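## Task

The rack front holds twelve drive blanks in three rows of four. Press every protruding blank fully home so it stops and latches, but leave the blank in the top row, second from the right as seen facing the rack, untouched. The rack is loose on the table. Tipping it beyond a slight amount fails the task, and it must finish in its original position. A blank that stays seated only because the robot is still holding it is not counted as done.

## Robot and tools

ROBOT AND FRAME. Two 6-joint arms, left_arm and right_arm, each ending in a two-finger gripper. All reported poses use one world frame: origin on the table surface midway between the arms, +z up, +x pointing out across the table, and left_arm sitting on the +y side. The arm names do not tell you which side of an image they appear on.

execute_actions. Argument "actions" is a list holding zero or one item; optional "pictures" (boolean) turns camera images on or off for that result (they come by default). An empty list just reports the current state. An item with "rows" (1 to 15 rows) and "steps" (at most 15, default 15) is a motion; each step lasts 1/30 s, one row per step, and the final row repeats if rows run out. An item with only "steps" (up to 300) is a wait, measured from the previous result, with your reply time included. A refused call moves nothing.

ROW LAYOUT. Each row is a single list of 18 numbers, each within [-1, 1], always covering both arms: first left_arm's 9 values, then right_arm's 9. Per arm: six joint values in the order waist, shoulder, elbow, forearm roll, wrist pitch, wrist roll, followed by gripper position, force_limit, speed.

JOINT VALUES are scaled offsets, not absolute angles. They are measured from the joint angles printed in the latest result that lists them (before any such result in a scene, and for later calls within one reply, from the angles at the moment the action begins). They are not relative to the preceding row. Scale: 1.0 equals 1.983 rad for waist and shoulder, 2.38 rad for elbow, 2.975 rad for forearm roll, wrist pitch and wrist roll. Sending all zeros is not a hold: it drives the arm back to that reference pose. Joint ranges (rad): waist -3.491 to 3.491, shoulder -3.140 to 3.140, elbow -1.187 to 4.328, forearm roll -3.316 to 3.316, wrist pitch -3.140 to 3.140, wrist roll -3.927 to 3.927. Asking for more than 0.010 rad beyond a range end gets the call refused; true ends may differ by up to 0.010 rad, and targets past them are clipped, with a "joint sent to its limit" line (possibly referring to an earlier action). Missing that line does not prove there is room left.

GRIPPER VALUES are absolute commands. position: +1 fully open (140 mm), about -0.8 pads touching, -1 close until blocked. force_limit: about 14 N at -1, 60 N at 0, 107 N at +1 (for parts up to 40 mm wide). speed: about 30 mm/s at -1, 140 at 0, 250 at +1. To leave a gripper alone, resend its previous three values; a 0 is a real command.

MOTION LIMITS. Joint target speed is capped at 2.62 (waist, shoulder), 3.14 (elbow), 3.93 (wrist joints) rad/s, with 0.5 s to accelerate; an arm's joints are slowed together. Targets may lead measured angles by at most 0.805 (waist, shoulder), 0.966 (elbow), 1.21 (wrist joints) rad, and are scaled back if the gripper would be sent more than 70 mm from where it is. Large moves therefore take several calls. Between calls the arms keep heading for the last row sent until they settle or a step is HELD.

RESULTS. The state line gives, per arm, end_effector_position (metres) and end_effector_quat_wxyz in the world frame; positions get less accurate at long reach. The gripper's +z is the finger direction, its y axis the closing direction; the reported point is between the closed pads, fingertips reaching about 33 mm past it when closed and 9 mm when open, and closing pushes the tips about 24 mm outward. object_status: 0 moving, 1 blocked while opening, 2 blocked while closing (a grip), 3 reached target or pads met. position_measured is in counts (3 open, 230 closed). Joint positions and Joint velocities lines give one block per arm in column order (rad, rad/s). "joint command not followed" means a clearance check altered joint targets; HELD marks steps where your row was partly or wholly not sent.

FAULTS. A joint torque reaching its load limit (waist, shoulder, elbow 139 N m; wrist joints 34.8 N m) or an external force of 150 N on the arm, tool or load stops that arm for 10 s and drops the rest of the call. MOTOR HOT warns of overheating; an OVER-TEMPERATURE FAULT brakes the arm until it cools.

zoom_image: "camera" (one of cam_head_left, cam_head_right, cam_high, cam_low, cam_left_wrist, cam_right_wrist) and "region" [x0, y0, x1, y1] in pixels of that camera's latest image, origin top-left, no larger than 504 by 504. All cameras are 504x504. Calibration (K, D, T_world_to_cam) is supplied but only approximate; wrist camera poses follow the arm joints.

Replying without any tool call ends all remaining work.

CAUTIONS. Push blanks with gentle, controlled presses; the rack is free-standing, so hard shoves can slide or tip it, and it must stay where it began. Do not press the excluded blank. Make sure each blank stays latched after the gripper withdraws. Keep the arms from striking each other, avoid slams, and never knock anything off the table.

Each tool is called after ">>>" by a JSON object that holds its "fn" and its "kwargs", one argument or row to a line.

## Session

>>> {"fn": "execute_actions", "kwargs": {
  "actions": []
}}

>>> {"fn": "zoom_image", "kwargs": {
  "camera": "cam_high",
  "region": [300,30,480,210]
}}

Scene clock: 0.00 s of 4500.00 s.
left_arm: end_effector_position=(+0.3000, +0.2331, +0.2981) position_measured=3 object_status=3 end_effector_quat_wxyz=(-0.034, +0.822, -0.550, -0.142) | right_arm: end_effector_position=(+0.6656, -0.6776, +0.2140) position_measured=3 object_status=3 end_effector_quat_wxyz=(-0.232, +0.641, -0.607, +0.409)
Joint positions: left_arm=[-0.387 -0.003  0.136 -0.12  -1.98   0.795] | right_arm=[-0.141  0.141 -0.234 -0.169 -0.22   0.485]
Joint velocities: left_arm=[-0.    -0.     0.    -0.    -0.002  0.   ] | right_arm=[-0.     0.    -0.    -0.002  0.     0.   ]
camera_calibration (this result's frames):
cam_left_wrist: T_world_to_cam=[[-0.934113, -0.322645, 0.152751, 0.296552], [-0.14962, 0.742363, 0.653078, -0.324135], [-0.324109, 0.587194, -0.741725, 0.382337], [0, 0, 0, 1]] pos_world=[0.352435, 0.111801, 0.449976]
cam_right_wrist: T_world_to_cam=[[-0.60531, 0.035585, -0.795194, 0.594444], [-0.179164, 0.967274, 0.179667, 0.738271], [0.775565, 0.251225, -0.579125, -0.0332829], [0, 0, 0, 1]] pos_world=[0.517908, -0.726902, 0.320781]

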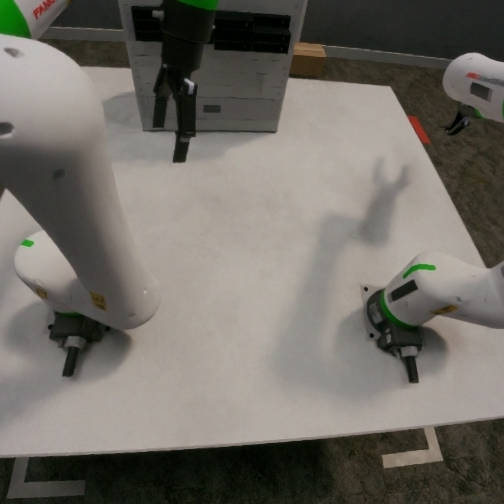

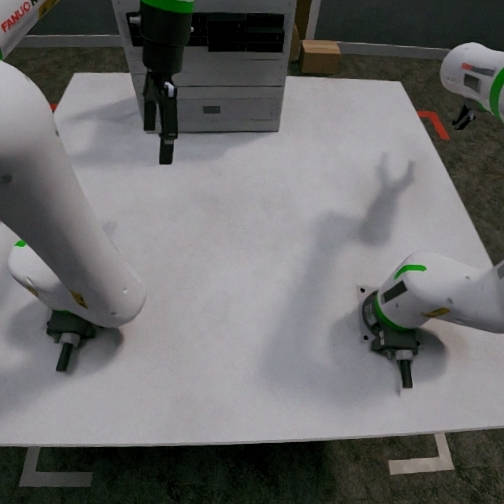

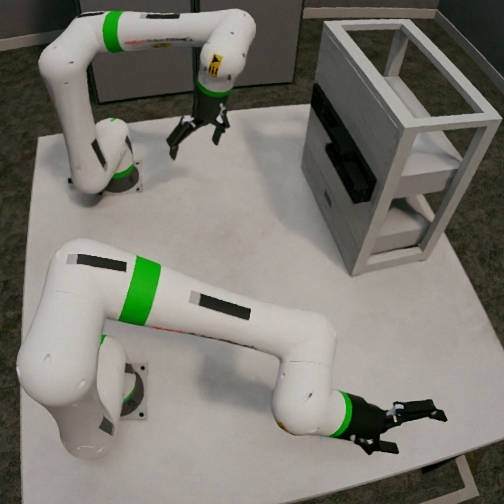

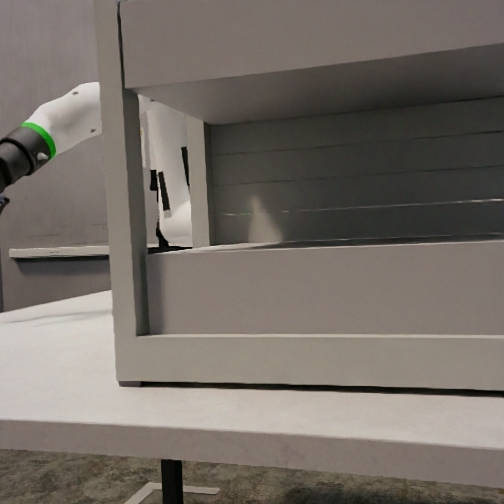

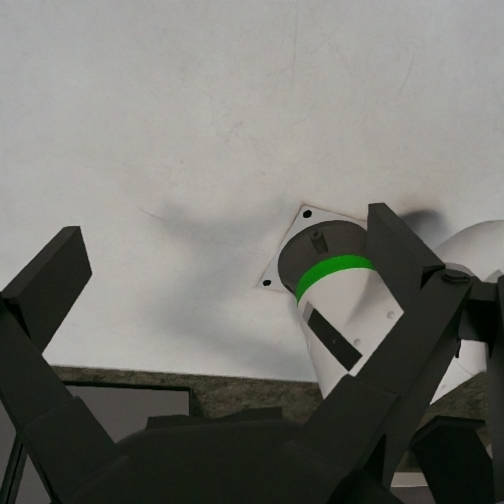

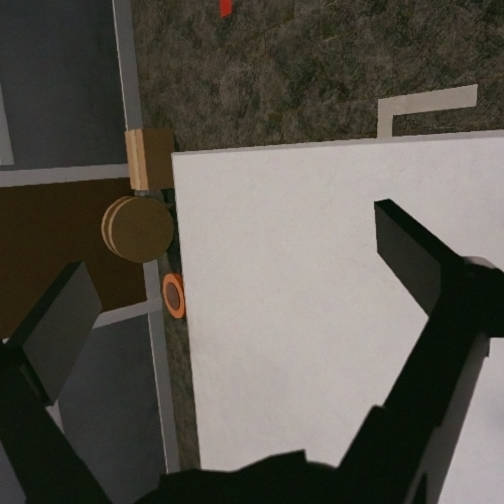

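Region (300, 30, 480, 210) of cam_high's 504x504 image, scaled by 2.800, with more detail than that image has.

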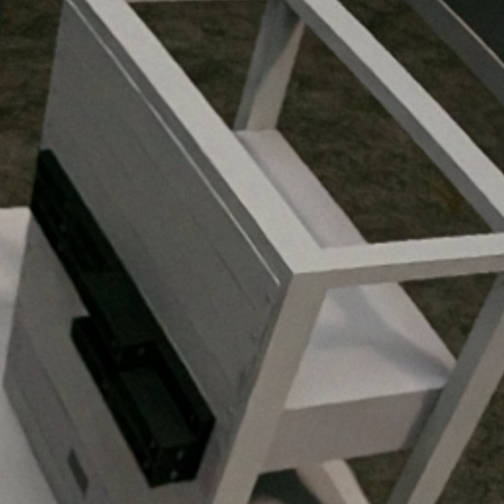

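>>> {"fn": "execute_actions", "kwargs": {
  "actions": [
    {"rows":[[0.17,0.065,0.296,0.04,0.269,0.26,-1,0,0,0,-0.165,-0.192,0.5,-0.096,-0.3,-1,0,0]]}
  ],
  "pictures": false
}}

>>> {"fn": "execute_actions", "kwargs": {
  "actions": [
    {"steps":45}
  ],
  "pictures": false
}}

>>> {"fn": "execute_actions", "kwargs": {
  "actions": [
    {"rows":[[0,0,0,0,0,0,-1,0,0,0.3,0,0,0.6128,0,-0.391,-1,0,0]]}
  ],
  "pictures": false
}}

>>> {"fn": "execute_actions", "kwargs": {
  "actions": [
    {"steps":50}
  ]
}}

Scene clock: 9.83 s of 4500.00 s.
left_arm: end_effector_position=(+0.4809, +0.2011, +0.3812) position_measured=103 object_status=0 end_effector_quat_wxyz=(-0.048, +0.914, -0.390, +0.101) | right_arm: end_effector_position=(+0.5684, -0.7132, +0.2305) position_measured=103 object_status=0 end_effector_quat_wxyz=(-0.065, +0.702, -0.588, +0.397)
Joint positions: left_arm=[-0.269  0.042  0.383 -0.078 -1.701  1.065] | right_arm=[-0.141 -0.024 -0.465  0.535 -0.364  0.035]
Joint velocities: left_arm=[0.263 0.101 0.551 0.093 0.624 0.604] | right_arm=[-0.    -0.47  -0.657  2.255 -0.407 -1.274]
Steps of this call (steps 1 to 90: nothing new was sent; then 6.33 s passed at rest; steps 91 to 105: all 15 steps of this action). Readings (joint positions | what the end effector reports):
91: left_arm=[-0.387 -0.003 0.136 -0.120 -1.980 0.795] | right_arm=[-0.141 0.141 -0.234 -0.169 -0.220 0.485] | left_arm position_measured=3 object_status=0 | right_arm position_measured=3 object_status=0
92: left_arm=[-0.386 -0.003 0.139 -0.120 -1.978 0.797] | right_arm=[-0.141 0.140 -0.235 -0.166 -0.221 0.483] | left_arm position_measured=5 object_status=0 | right_arm position_measured=5 object_status=0
94: left_arm=[-0.374 0.002 0.164 -0.115 -1.949 0.825] | right_arm=[-0.141 0.132 -0.247 -0.135 -0.229 0.459] | left_arm position_measured=20 object_status=0 | right_arm position_measured=20 object_status=0
98: left_arm=[-0.333 0.017 0.249 -0.101 -1.853 0.918] | right_arm=[-0.141 0.087 -0.310 0.032 -0.268 0.337] | left_arm position_measured=50 object_status=0 | right_arm position_measured=50 object_status=0
105: the state above

Scene clock: 11.33 s of 4500.00 s.
left_arm: end_effector_position=(+0.7165, +0.2566, +0.7136) position_measured=233 object_status=3 end_effector_quat_wxyz=(+0.025, +0.850, -0.043, +0.524) | right_arm: end_effector_position=(+0.5152, -0.7217, +0.3015) position_measured=233 object_status=3 end_effector_quat_wxyz=(+0.124, +0.715, -0.504, +0.469)
Joint positions: left_arm=[-0.05   0.126  0.841 -0.001 -1.18   1.568] | right_arm=[-0.141 -0.186 -0.691  1.319 -0.506 -0.408]
Joint velocities: left_arm=[ 0.001  0.    -0.    -0.    -0.001 -0.   ] | right_arm=[-0.     0.     0.     0.001  0.    -0.   ]
Steps of this call (steps 1 to 45: the robot went on to your last target). Readings (joint positions | what the end effector reports):
1: left_arm=[-0.260 0.045 0.401 -0.075 -1.679 1.086] | right_arm=[-0.141 -0.040 -0.487 0.612 -0.378 -0.009] | left_arm position_measured=111 object_status=0 | right_arm position_measured=111 object_status=0
2: left_arm=[-0.251 0.049 0.420 -0.072 -1.658 1.106] | right_arm=[-0.141 -0.056 -0.510 0.691 -0.393 -0.053] | left_arm position_measured=119 object_status=0 | right_arm position_measured=119 object_status=0
4: left_arm=[-0.234 0.055 0.457 -0.066 -1.617 1.146] | right_arm=[-0.141 -0.089 -0.556 0.850 -0.421 -0.143] | left_arm position_measured=134 object_status=0 | right_arm position_measured=134 object_status=0
8: left_arm=[-0.199 0.069 0.529 -0.054 -1.535 1.226] | right_arm=[-0.141 -0.148 -0.637 1.133 -0.472 -0.303] | left_arm position_measured=164 object_status=0 | right_arm position_measured=164 object_status=0
45: the state above
All arms were judged still, so your last target was given up. Only a new action makes them travel on or press farther. Fingers that are still opening or closing keep moving.

Scene clock: 11.83 s of 4500.00 s.
left_arm: end_effector_position=(+0.7165, +0.2566, +0.7136) position_measured=233 object_status=3 end_effector_quat_wxyz=(+0.025, +0.850, -0.043, +0.524) | right_arm: end_effector_position=(+0.6072, -0.5859, +0.3616) position_measured=233 object_status=3 end_effector_quat_wxyz=(+0.081, +0.720, -0.407, +0.556)
Joint positions: left_arm=[-0.05   0.126  0.841 -0.001 -1.18   1.568] | right_arm=[ 0.028 -0.186 -0.691  1.702 -0.506 -0.738]
Joint velocities: left_arm=[-0.003 -0.    -0.    -0.     0.002 -0.   ] | right_arm=[ 0.358 -0.     0.     0.953 -0.001 -0.697]
Steps of this call (steps 1 to 15: all 15 steps of this action). Readings (joint positions | what the end effector reports):
1: left_arm=[-0.050 0.126 0.841 -0.001 -1.180 1.568] | right_arm=[-0.141 -0.186 -0.691 1.319 -0.506 -0.408] | left_arm position_measured=233 object_status=3 | right_arm position_measured=233 object_status=3
2: left_arm=[-0.050 0.126 0.841 -0.001 -1.180 1.568] | right_arm=[-0.140 -0.186 -0.691 1.322 -0.506 -0.411] | left_arm position_measured=233 object_status=3 | right_arm position_measured=233 object_status=3
4: left_arm=[-0.050 0.126 0.841 -0.001 -1.180 1.568] | right_arm=[-0.124 -0.186 -0.691 1.353 -0.506 -0.441] | left_arm position_measured=233 object_status=3 | right_arm position_measured=233 object_status=3
8: left_arm=[-0.050 0.126 0.841 -0.001 -1.180 1.568] | right_arm=[-0.064 -0.186 -0.691 1.479 -0.506 -0.559] | left_arm position_measured=233 object_status=3 | right_arm position_measured=233 object_status=3
15: the state above

Scene clock: 13.50 s of 4500.00 s.
left_arm: end_effector_position=(+0.7165, +0.2566, +0.7136) position_measured=233 object_status=3 end_effector_quat_wxyz=(+0.025, +0.850, -0.043, +0.524) | right_arm: end_effector_position=(+0.5691, -0.0334, +0.3802) position_measured=233 object_status=3 end_effector_quat_wxyz=(-0.109, +0.698, +0.109, +0.699)
Joint positions: left_arm=[-0.05   0.126  0.841 -0.001 -1.18   1.568] | right_arm=[ 0.454 -0.186 -0.691  3.142 -0.506 -1.571]
Joint velocities: left_arm=[-0.002 -0.    -0.    -0.001 -0.001 -0.   ] | right_arm=[ 0.001  0.    -0.     0.001 -0.    -0.   ]
Steps of this call (steps 1 to 50: the robot went on to your last target). Readings (joint positions | what the end effector reports):
1: left_arm=[-0.050 0.126 0.841 -0.001 -1.180 1.568] | right_arm=[0.040 -0.186 -0.691 1.735 -0.506 -0.761] | left_arm position_measured=233 object_status=3 | right_arm position_measured=233 object_status=3
2: left_arm=[-0.050 0.126 0.841 -0.001 -1.180 1.568] | right_arm=[0.051 -0.186 -0.691 1.767 -0.506 -0.784] | left_arm position_measured=233 object_status=3 | right_arm position_measured=233 object_status=3
4: left_arm=[-0.050 0.126 0.841 -0.001 -1.180 1.568] | right_arm=[0.074 -0.186 -0.691 1.834 -0.506 -0.829] | left_arm position_measured=233 object_status=3 | right_arm position_measured=233 object_status=3
8: left_arm=[-0.050 0.126 0.841 -0.001 -1.180 1.568] | right_arm=[0.117 -0.186 -0.691 1.969 -0.506 -0.912] | left_arm position_measured=233 object_status=3 | right_arm position_measured=233 object_status=3
50: the state above
camera_calibration (this result's frames):
cam_left_wrist: T_world_to_cam=[[-0.164646, -0.98432, -0.0632951, 0.402345], [-0.77965, 0.169181, -0.602929, 0.944123], [0.604183, -0.0499215, -0.79528, 0.348315], [0, 0, 0, 1]] pos_world=[0.591884, 0.253697, 0.871713]
cam_right_wrist: T_world_to_cam=[[0.250652, -0.950513, -0.183571, -0.107314], [-0.471794, 0.0456421, -0.880527, 0.606917], [0.845331, 0.307314, -0.437006, -0.115882], [0, 0, 0, 1]] pos_world=[0.411197, -0.0940917, 0.464065]

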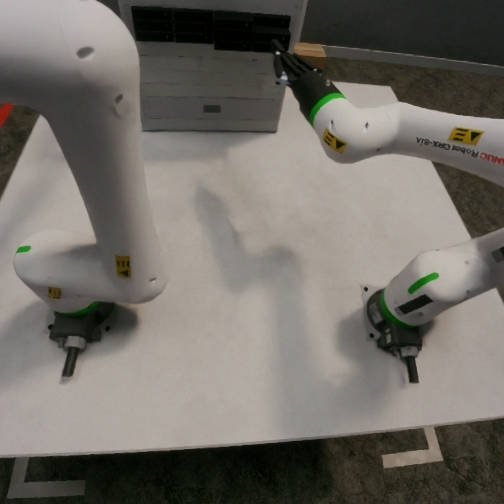

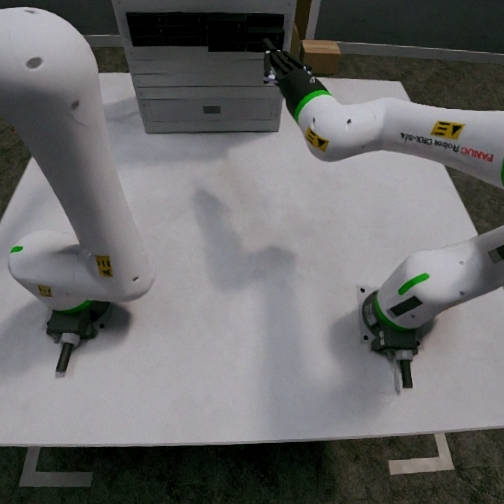

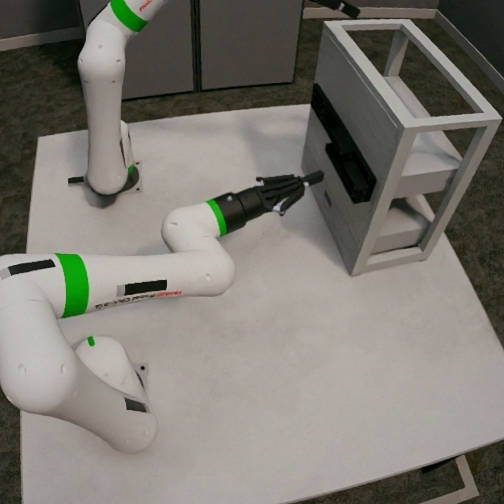

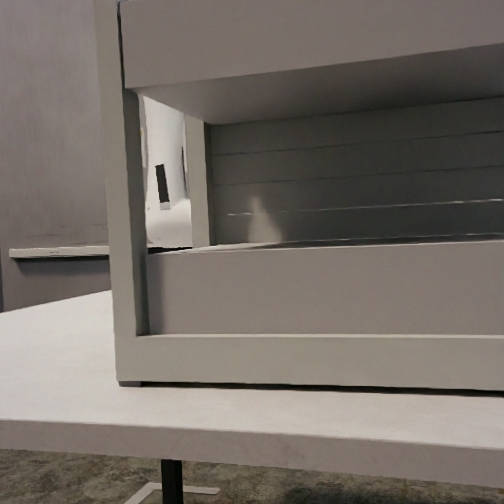

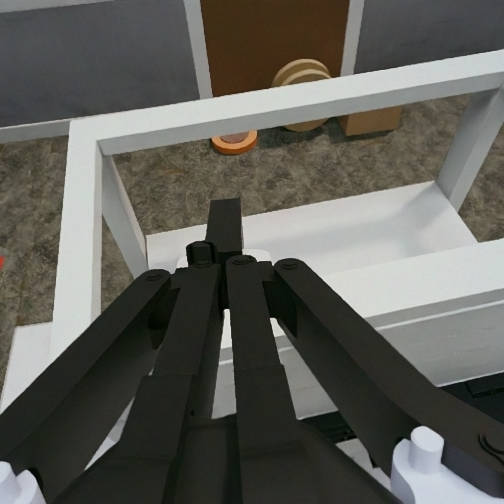

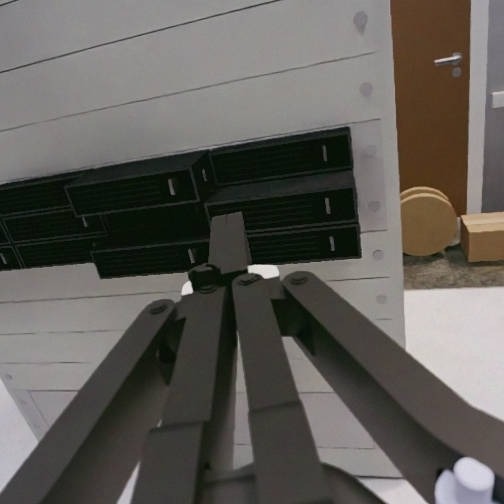

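>>> {"fn": "execute_actions", "kwargs": {
  "actions": [
    {"rows":[[0,0,0,0,0,0,-1,0,0,0,0,0,0,0,0.528,-1,0,0]]}
  ],
  "pictures": false
}}

>>> {"fn": "execute_actions", "kwargs": {
  "actions": [
    {"steps":30}
  ]
}}

Scene clock: 30.17 s of 4500.00 s.
left_arm: end_effector_position=(+0.7165, +0.2566, +0.7136) position_measured=233 object_status=3 end_effector_quat_wxyz=(+0.025, +0.850, -0.043, +0.524) | right_arm: end_effector_position=(+0.5691, -0.0334, +0.3803) position_measured=233 object_status=3 end_effector_quat_wxyz=(+0.181, +0.596, +0.380, +0.684)
Joint positions: left_arm=[-0.05   0.126  0.841 -0.001 -1.18   1.568] | right_arm=[ 0.454 -0.186 -0.691  3.142 -0.506 -0.745]
Joint velocities: left_arm=[ 0.001  0.    -0.003 -0.     0.001  0.   ] | right_arm=[ 0.001 -0.     0.    -0.001  0.     3.323]
Steps of this call (steps 1 to 15: the robot went on to your last target; steps 16 to 90: nothing new was sent; then 13.17 s passed at rest; steps 91 to 105: all 15 steps of this action). Readings (joint positions | what the end effector reports):
91: left_arm=[-0.050 0.126 0.841 -0.001 -1.180 1.568] | right_arm=[0.454 -0.186 -0.691 3.142 -0.506 -1.571] | left_arm position_measured=233 object_status=3 | right_arm position_measured=233 object_status=3
92: left_arm=[-0.050 0.126 0.841 -0.001 -1.180 1.568] | right_arm=[0.454 -0.186 -0.691 3.142 -0.506 -1.569] | left_arm position_measured=233 object_status=3 | right_arm position_measured=233 object_status=3
94: left_arm=[-0.050 0.126 0.841 -0.001 -1.180 1.568] | right_arm=[0.454 -0.186 -0.691 3.142 -0.506 -1.537] | left_arm position_measured=233 object_status=3 | right_arm position_measured=233 object_status=3
98: left_arm=[-0.050 0.126 0.841 -0.001 -1.180 1.568] | right_arm=[0.454 -0.186 -0.691 3.142 -0.506 -1.370] | left_arm position_measured=233 object_status=3 | right_arm position_measured=233 object_status=3
105: the state above

Scene clock: 31.17 s of 4500.00 s.
left_arm: end_effector_position=(+0.7165, +0.2566, +0.7136) position_measured=233 object_status=3 end_effector_quat_wxyz=(+0.025, +0.850, -0.043, +0.524) | right_arm: end_effector_position=(+0.5691, -0.0334, +0.3803) position_measured=233 object_status=3 end_effector_quat_wxyz=(+0.417, +0.417, +0.571, +0.571)
Joint positions: left_arm=[-0.05   0.126  0.841 -0.001 -1.18   1.568] | right_arm=[ 0.454 -0.186 -0.691  3.142 -0.506 -0.   ]
Joint velocities: left_arm=[ 0.     0.    -0.001 -0.001 -0.    -0.   ] | right_arm=[-0.     0.    -0.    -0.001  0.002 -0.   ]
Steps of this call (steps 1 to 30: the robot went on to your last target). Readings (joint positions | what the end effector reports):
1: left_arm=[-0.050 0.126 0.841 -0.001 -1.180 1.568] | right_arm=[0.454 -0.186 -0.691 3.142 -0.506 -0.636] | left_arm position_measured=233 object_status=3 | right_arm position_measured=233 object_status=3
2: left_arm=[-0.050 0.126 0.841 -0.001 -1.180 1.568] | right_arm=[0.454 -0.186 -0.691 3.142 -0.506 -0.535] | left_arm position_measured=233 object_status=3 | right_arm position_measured=233 object_status=3
4: left_arm=[-0.050 0.126 0.841 -0.001 -1.180 1.568] | right_arm=[0.454 -0.186 -0.691 3.142 -0.506 -0.360] | left_arm position_measured=233 object_status=3 | right_arm position_measured=233 object_status=3
8: left_arm=[-0.050 0.126 0.841 -0.001 -1.180 1.568] | right_arm=[0.454 -0.186 -0.691 3.142 -0.506 -0.113] | left_arm position_measured=233 object_status=3 | right_arm position_measured=233 object_status=3
30: the state above
All arms were judged still, so your last target was given up. Only a new action makes them travel on or press farther. Fingers that are still opening or closing keep moving.
camera_calibration (this result's frames):
cam_left_wrist: T_world_to_cam=[[-0.164646, -0.98432, -0.0632951, 0.402345], [-0.77965, 0.169181, -0.602929, 0.944123], [0.604183, -0.0499216, -0.79528, 0.348315], [0, 0, 0, 1]] pos_world=[0.591884, 0.253697, 0.871713]
cam_right_wrist: T_world_to_cam=[[0.00640958, -0.190643, 0.981639, -0.386043], [-0.147426, -0.971112, -0.187636, 0.124946], [0.989052, -0.143516, -0.0343301, -0.365833], [0, 0, 0, 1]] pos_world=[0.382723, -0.00476312, 0.389839]

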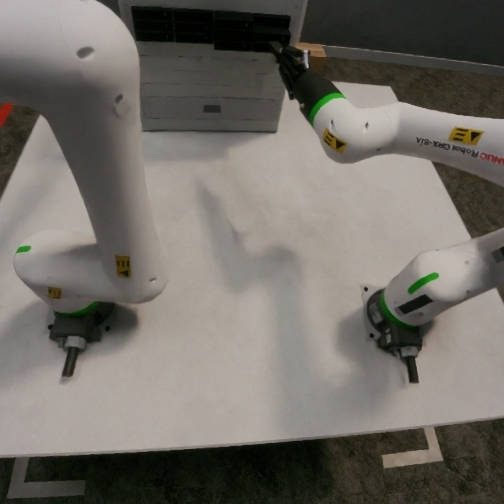

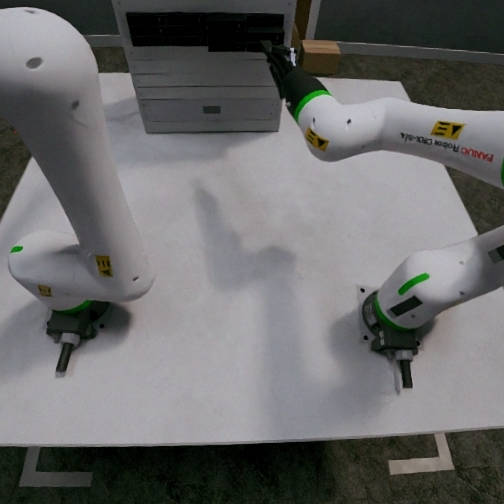

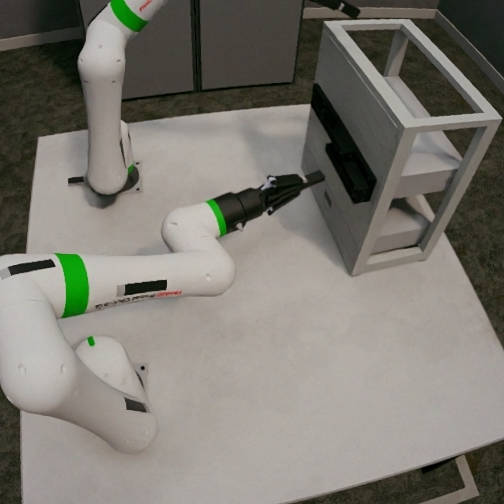

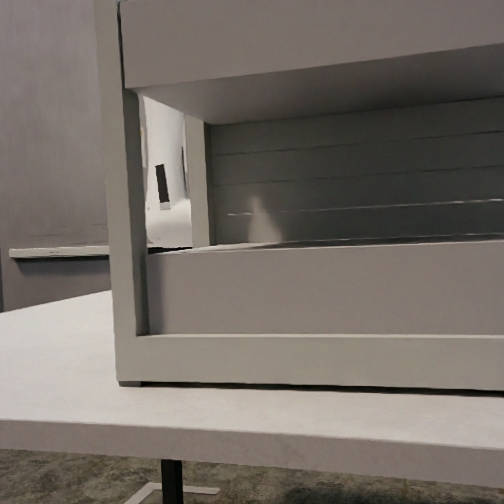

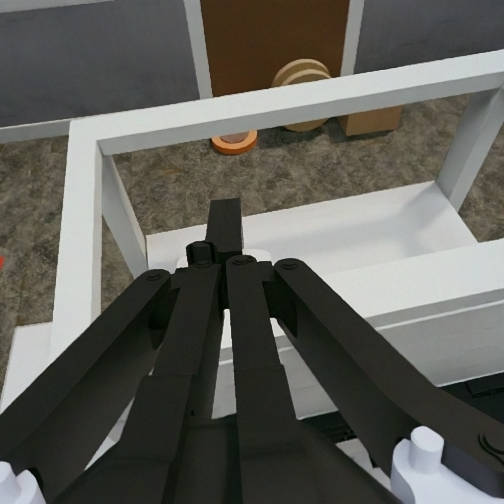

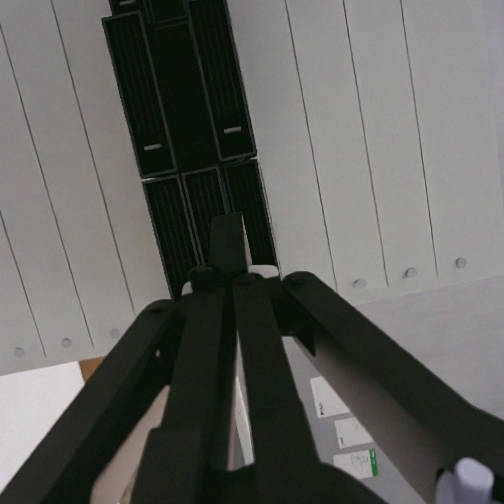

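>>> {"fn": "execute_actions", "kwargs": {
  "actions": [
    {"rows":[[0,0.0746,0.0458,0,-0.035,0,-1,0,0,-0.025,0.07,0.029,0,-0.0235,0,-1,0,0]]}
  ],
  "pictures": false
}}

>>> {"fn": "execute_actions", "kwargs": {
  "actions": [
    {"steps":15}
  ]
}}

Scene clock: 40.13 s of 4500.00 s.
left_arm: end_effector_position=(+0.7602, +0.2523, +0.6451) position_measured=233 object_status=3 end_effector_quat_wxyz=(+0.022, +0.885, -0.045, +0.463) | right_arm: end_effector_position=(+0.6241, -0.0522, +0.3612) position_measured=233 object_status=3 end_effector_quat_wxyz=(+0.431, +0.431, +0.560, +0.561)
Joint positions: left_arm=[-0.05   0.274  0.95  -0.001 -1.284  1.568] | right_arm=[ 0.404 -0.048 -0.622  3.142 -0.576 -0.   ]
Joint velocities: left_arm=[-0.     0.    -0.     0.    -0.001  0.   ] | right_arm=[-0.001  0.002  0.001 -0.001  0.    -0.   ]
Steps of this call (steps 1 to 90: nothing new was sent; then 5.47 s passed at rest; steps 91 to 105: all 15 steps of this action). Readings (joint positions | what the end effector reports):
91: left_arm=[-0.050 0.126 0.841 -0.001 -1.180 1.568] | right_arm=[0.454 -0.186 -0.691 3.142 -0.506 -0.000] | left_arm position_measured=233 object_status=3 | right_arm position_measured=233 object_status=3
92: left_arm=[-0.050 0.128 0.843 -0.001 -1.181 1.568] | right_arm=[0.453 -0.184 -0.691 3.142 -0.507 -0.000] | left_arm position_measured=233 object_status=3 | right_arm position_measured=233 object_status=3
94: left_arm=[-0.050 0.148 0.858 -0.001 -1.196 1.568] | right_arm=[0.446 -0.163 -0.680 3.142 -0.517 -0.000] | left_arm position_measured=233 object_status=3 | right_arm position_measured=233 object_status=3
98: left_arm=[-0.050 0.241 0.924 -0.001 -1.260 1.568] | right_arm=[0.414 -0.074 -0.636 3.142 -0.562 -0.000] | left_arm position_measured=233 object_status=3 | right_arm position_measured=233 object_status=3
105: the state above

Scene clock: 40.63 s of 4500.00 s.
left_arm: end_effector_position=(+0.7603, +0.2522, +0.6449) position_measured=233 object_status=3 end_effector_quat_wxyz=(+0.022, +0.885, -0.045, +0.462) | right_arm: end_effector_position=(+0.6241, -0.0523, +0.3612) position_measured=233 object_status=3 end_effector_quat_wxyz=(+0.431, +0.431, +0.560, +0.561)
Joint positions: left_arm=[-0.05   0.274  0.95  -0.001 -1.284  1.568] | right_arm=[ 0.404 -0.047 -0.622  3.142 -0.576 -0.   ]
Joint velocities: left_arm=[ 0.001  0.     0.001 -0.     0.001 -0.   ] | right_arm=[-0.001  0.001 -0.     0.    -0.     0.   ]
Steps of this call (steps 1 to 15: the robot went on to your last target). Readings (joint positions | what the end effector reports):
1: left_arm=[-0.050 0.274 0.950 -0.001 -1.284 1.568] | right_arm=[0.404 -0.047 -0.622 3.142 -0.576 -0.000] | left_arm position_measured=233 object_status=3 | right_arm position_measured=233 object_status=3
2: left_arm=[-0.050 0.274 0.950 -0.001 -1.284 1.568] | right_arm=[0.404 -0.047 -0.622 3.142 -0.576 -0.000] | left_arm position_measured=233 object_status=3 | right_arm position_measured=233 object_status=3
4: left_arm=[-0.050 0.274 0.950 -0.001 -1.284 1.568] | right_arm=[0.404 -0.047 -0.622 3.142 -0.576 -0.000] | left_arm position_measured=233 object_status=3 | right_arm position_measured=233 object_status=3
8: left_arm=[-0.050 0.274 0.950 -0.001 -1.284 1.568] | right_arm=[0.404 -0.047 -0.622 3.142 -0.576 -0.000] | left_arm position_measured=233 object_status=3 | right_arm position_measured=233 object_status=3
15: the state above
All arms were judged still, so your last target was given up. Only a new action makes them travel on or press farther. Fingers that are still opening or closing keep moving.
camera_calibration (this result's frames):
cam_left_wrist: T_world_to_cam=[[-0.172845, -0.983515, -0.0531339, 0.40042], [-0.857136, 0.176772, -0.483808, 0.917813], [0.485225, -0.0380809, -0.87356, 0.404953], [0, 0, 0, 1]] pos_world=[0.659408, 0.246996, 0.819072]
cam_right_wrist: T_world_to_cam=[[-0.00313986, -0.190752, 0.981633, -0.36531], [-0.195355, -0.962607, -0.18768, 0.141498], [0.980728, -0.192356, -0.0342419, -0.421], [0, 0, 0, 1]] pos_world=[0.439382, -0.0144588, 0.370741]

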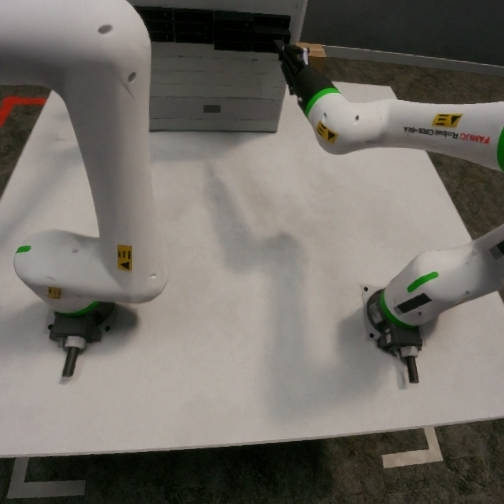

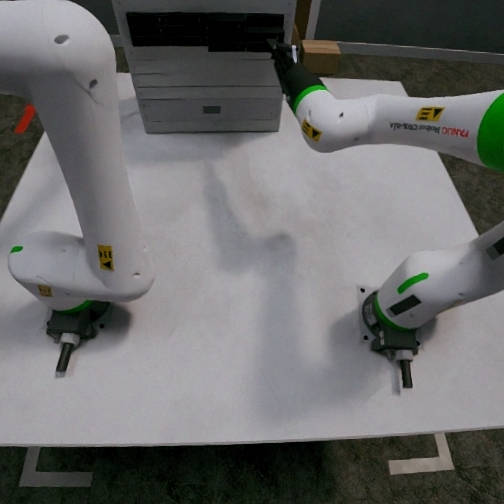

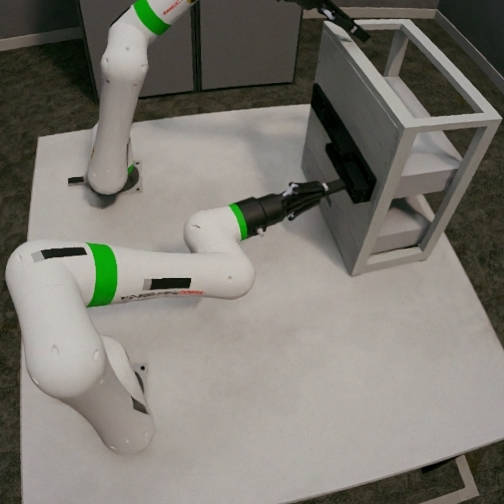

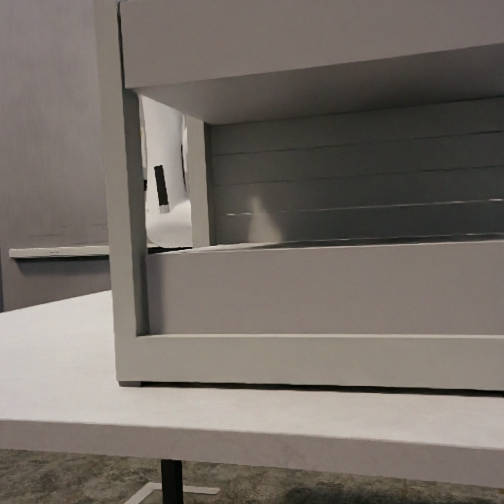

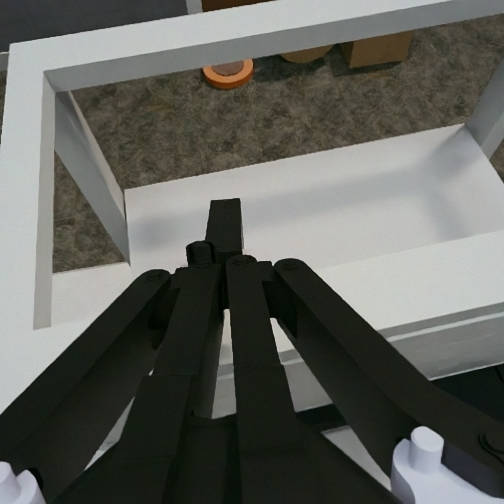

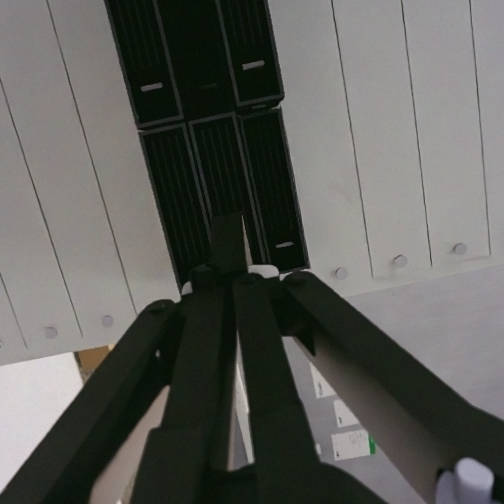

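>>> {"fn": "execute_actions", "kwargs": {
  "actions": [
    {"rows":[[0,0,-0.008,0,0,0,-1,0,0,0,0.02,0.02,0,0.0025,0,-1,0,0],[0,0,-0.008,0,0,0,-1,0,0,0,0.02,0.02,0,0.0025,0,-1,0,0],[0,0,-0.008,0,0,0,-1,0,0,0,0.025,0.024,0,0.0025,0,-1,0,0],[0,0,-0.008,0,0,0,-1,0,0,0,0.03,0.028,0,0.0025,0,-1,0,0],[0,0,-0.008,0,0,0,-1,0,0,0,0.037,0.034,0,0.0025,0,-1,0,0]]}
  ]
}}

>>> {"fn": "zoom_image", "kwargs": {
  "camera": "cam_high",
  "region": [300,10,410,220]
}}

Scene clock: 48.30 s of 4500.00 s.
left_arm: end_effector_position=(+0.7614, +0.2521, +0.6329) position_measured=233 object_status=3 end_effector_quat_wxyz=(+0.021, +0.890, -0.045, +0.454) | right_arm: end_effector_position=(+0.6549, -0.0441, +0.3643) position_measured=233 object_status=3 end_effector_quat_wxyz=(+0.431, +0.431, +0.560, +0.561)
Joint positions: left_arm=[-0.05   0.274  0.931 -0.001 -1.284  1.568] | right_arm=[ 0.404  0.026 -0.541  3.142 -0.569 -0.   ]
Joint velocities: left_arm=[-0.001 -0.001 -0.    -0.001 -0.    -0.   ] | right_arm=[ 0.     0.001  0.001  0.    -0.001  0.   ]
Steps of this call (steps 1 to 90: nothing new was sent; then 4.17 s passed at rest; steps 91 to 105: all 15 steps of this action). Readings (joint positions | what the end effector reports):
91: left_arm=[-0.050 0.274 0.950 -0.001 -1.284 1.568] | right_arm=[0.404 -0.047 -0.622 3.142 -0.576 -0.000] | left_arm position_measured=233 object_status=3 | right_arm position_measured=233 object_status=3
92: left_arm=[-0.050 0.274 0.947 -0.001 -1.284 1.568] | right_arm=[0.404 -0.045 -0.620 3.142 -0.576 -0.000] | left_arm position_measured=233 object_status=3 | right_arm position_measured=233 object_status=3
94: left_arm=[-0.050 0.274 0.934 -0.001 -1.284 1.568] | right_arm=[0.404 -0.025 -0.596 3.142 -0.572 -0.000] | left_arm position_measured=233 object_status=3 | right_arm position_measured=233 object_status=3
98: left_arm=[-0.050 0.274 0.931 -0.001 -1.284 1.568] | right_arm=[0.404 0.020 -0.547 3.142 -0.569 -0.000] | left_arm position_measured=233 object_status=3 | right_arm position_measured=233 object_status=3
105: the state above
camera_calibration (this result's frames):
cam_left_wrist: T_world_to_cam=[[-0.173898, -0.983405, -0.0517049, 0.399693], [-0.866174, 0.177726, -0.467073, 0.909031], [0.468511, -0.0364378, -0.882706, 0.412025], [0, 0, 0, 1]] pos_world=[0.663846, 0.246516, 0.808946]
cam_right_wrist: T_world_to_cam=[[-0.00323745, -0.190778, 0.981628, -0.366615], [-0.195342, -0.962601, -0.187724, 0.155953], [0.98073, -0.192361, -0.0341506, -0.449507], [0, 0, 0, 1]] pos_world=[0.470122, -0.00628909, 0.373805]

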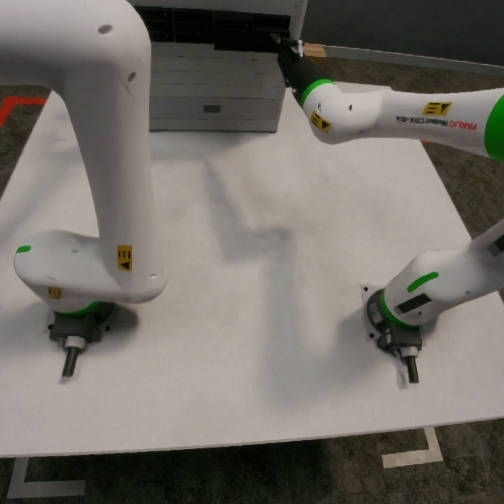

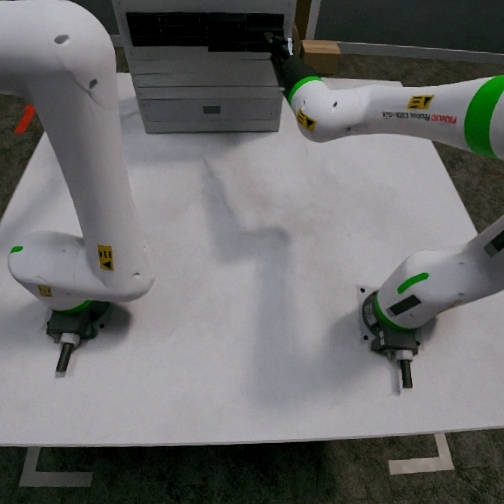

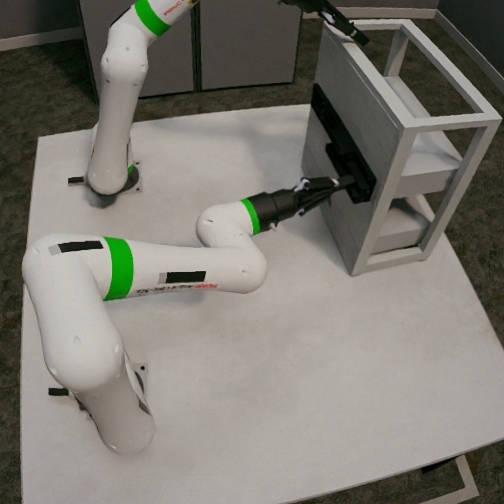

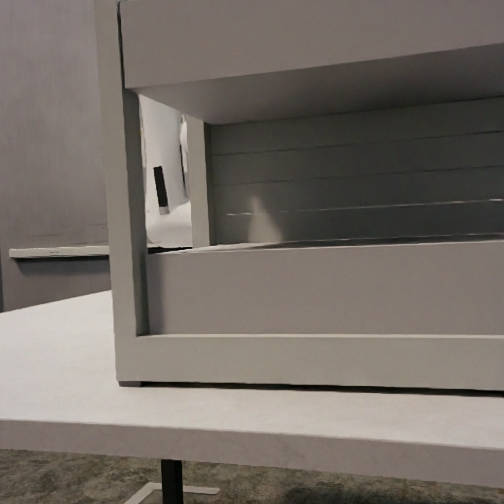

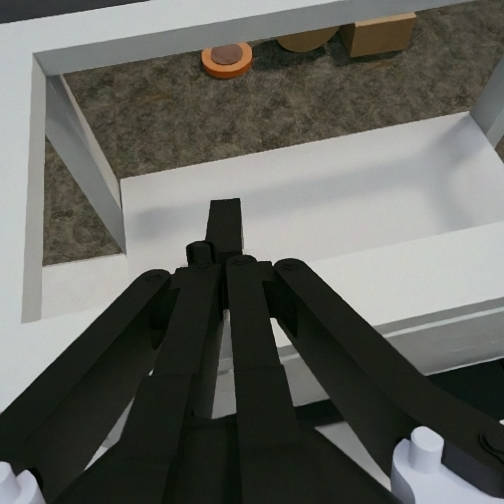

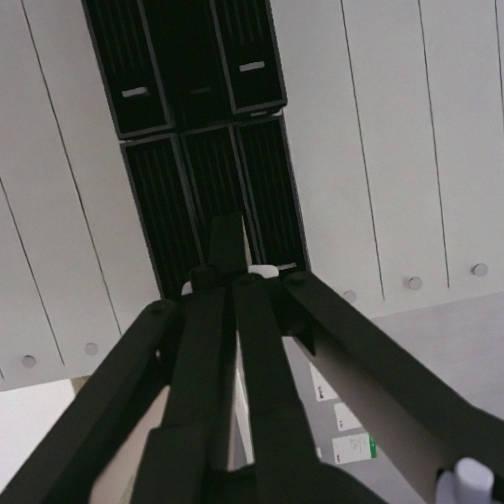

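Region (300, 10, 410, 220) of cam_high's 504x504 image, scaled by 2.400, with more detail than that image has; it fills the left 264 columns of this view, and the rest is white.

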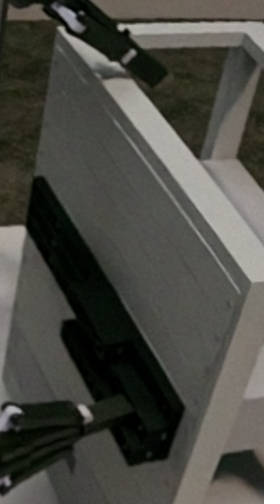

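>>> {"fn": "execute_actions", "kwargs": {
  "actions": [
    {"rows":[[0,0,-0.0027,0,0,0,-1,0,0,0,0.002,0,0,-0.001,0,-1,0,0],[0,0,-0.0027,0,0,0,-1,0,0,0,0.005,0.0025,0,-0.001,0,-1,0,0],[0,0,-0.0027,0,0,0,-1,0,0,0,0.008,0.005,0,-0.001,0,-1,0,0],[0,0,-0.0027,0,0,0,-1,0,0,0,0.011,0.0075,0,-0.001,0,-1,0,0],[0,0,-0.0027,0,0,0,-1,0,0,0,0.015,0.0108,0,-0.001,0,-1,0,0],[0,0,-0.0027,0,0,0,-1,0,0,0,0.019,0.0142,0,-0.001,0,-1,0,0]]}
  ]
}}

>>> {"fn": "zoom_image", "kwargs": {
  "camera": "cam_high",
  "region": [320,140,390,210]
}}

>>> {"fn": "zoom_image", "kwargs": {
  "camera": "cam_high",
  "region": [320,0,390,70]
}}

Scene clock: 57.57 s of 4500.00 s.
left_arm: end_effector_position=(+0.7617, +0.2521, +0.6290) position_measured=233 object_status=3 end_effector_quat_wxyz=(+0.021, +0.891, -0.045, +0.451) | right_arm: end_effector_position=(+0.6689, -0.0404, +0.3618) position_measured=233 object_status=3 end_effector_quat_wxyz=(+0.431, +0.431, +0.560, +0.561)
Joint positions: left_arm=[-0.05   0.274  0.924 -0.001 -1.284  1.568] | right_arm=[ 0.404  0.064 -0.508  3.142 -0.571 -0.   ]
Joint velocities: left_arm=[-0.001 -0.001 -0.002 -0.002  0.    -0.   ] | right_arm=[ 0.     0.     0.001  0.     0.    -0.   ]
Steps of this call (steps 1 to 15: the robot went on to your last target; steps 16 to 90: nothing new was sent; then 5.77 s passed at rest; steps 91 to 105: all 15 steps of this action). Readings (joint positions | what the end effector reports):
91: left_arm=[-0.050 0.274 0.931 -0.001 -1.284 1.568] | right_arm=[0.404 0.026 -0.541 3.142 -0.569 -0.000] | left_arm position_measured=233 object_status=3 | right_arm position_measured=233 object_status=3
92: left_arm=[-0.050 0.274 0.929 -0.001 -1.284 1.568] | right_arm=[0.404 0.027 -0.541 3.142 -0.569 -0.000] | left_arm position_measured=233 object_status=3 | right_arm position_measured=233 object_status=3
94: left_arm=[-0.050 0.274 0.925 -0.001 -1.284 1.568] | right_arm=[0.404 0.034 -0.536 3.142 -0.571 -0.000] | left_arm position_measured=233 object_status=3 | right_arm position_measured=233 object_status=3
98: left_arm=[-0.050 0.274 0.924 -0.001 -1.284 1.568] | right_arm=[0.404 0.058 -0.513 3.142 -0.571 -0.000] | left_arm position_measured=233 object_status=3 | right_arm position_measured=233 object_status=3
105: the state above
camera_calibration (this result's frames):
cam_left_wrist: T_world_to_cam=[[-0.174176, -0.983382, -0.0512135, 0.399444], [-0.869069, 0.177967, -0.461569, 0.906143], [0.463013, -0.0358861, -0.885625, 0.414272], [0, 0, 0, 1]] pos_world=[0.665261, 0.246409, 0.805594]
cam_right_wrist: T_world_to_cam=[[-0.00236583, -0.190545, 0.981676, -0.364066], [-0.195509, -0.962646, -0.187322, 0.161793], [0.980699, -0.192369, -0.0349758, -0.462313], [0, 0, 0, 1]] pos_world=[0.48416, -0.00255692, 0.371532]

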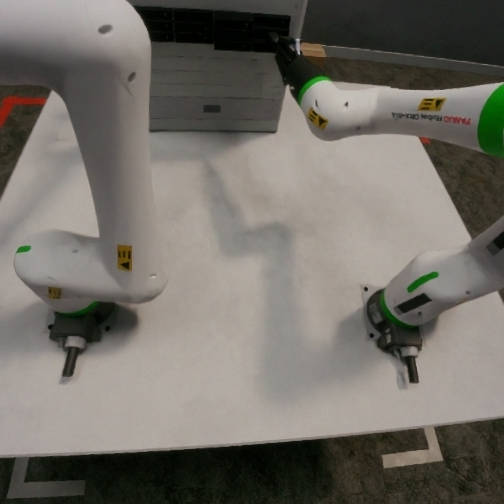

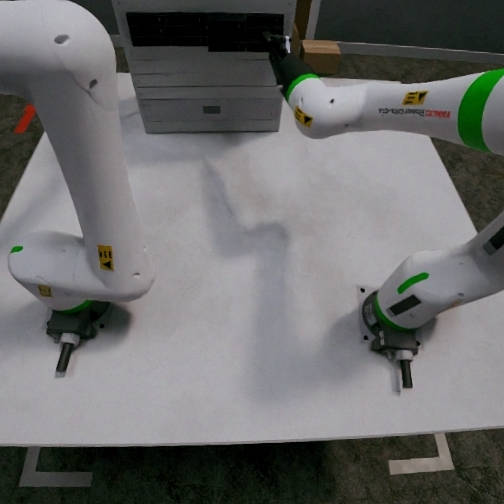

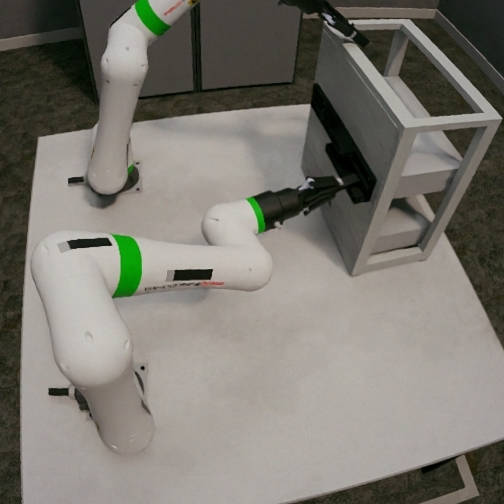

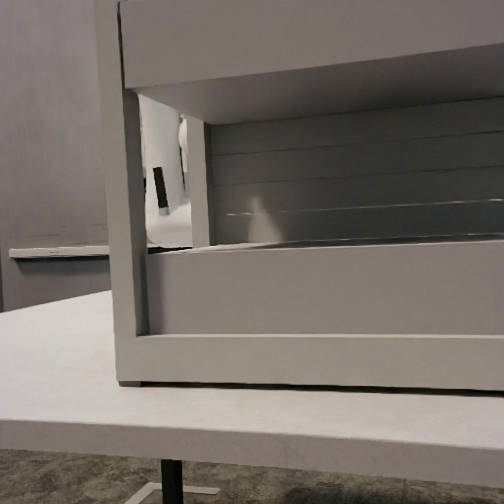

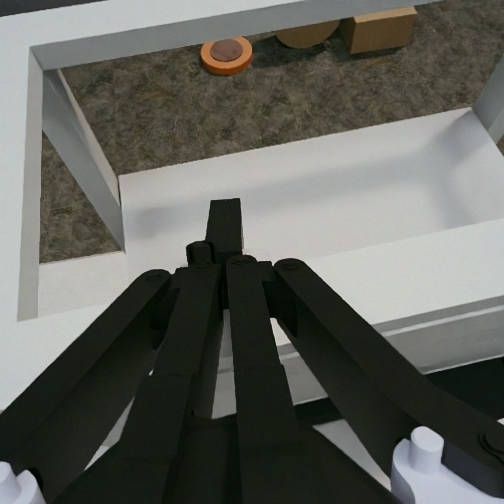

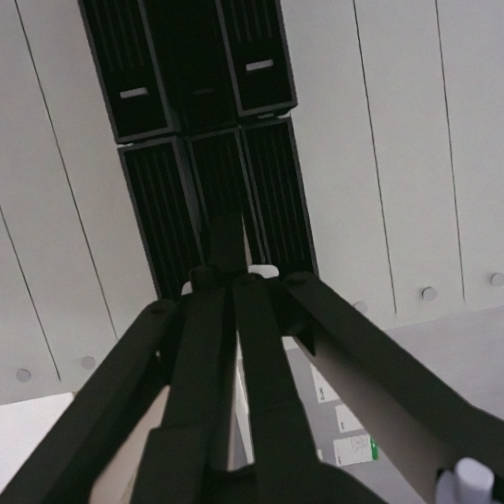

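Region (320, 140, 390, 210) of cam_high's 504x504 image, scaled by 7.200, with more detail than that image has.

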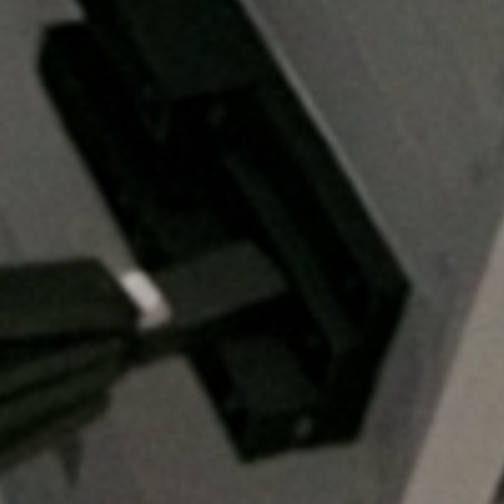

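Region (320, 0, 390, 70) of cam_high's 504x504 image, scaled by 7.200, with more detail than that image has.

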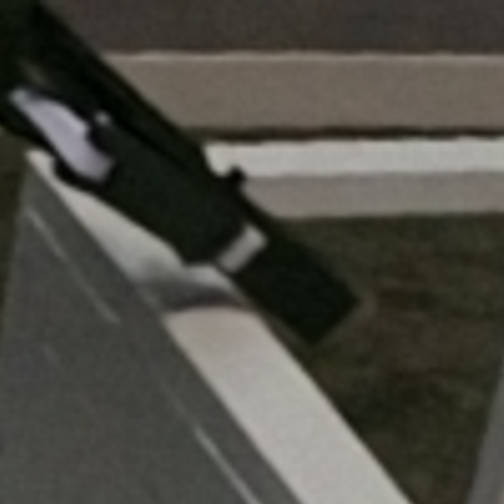

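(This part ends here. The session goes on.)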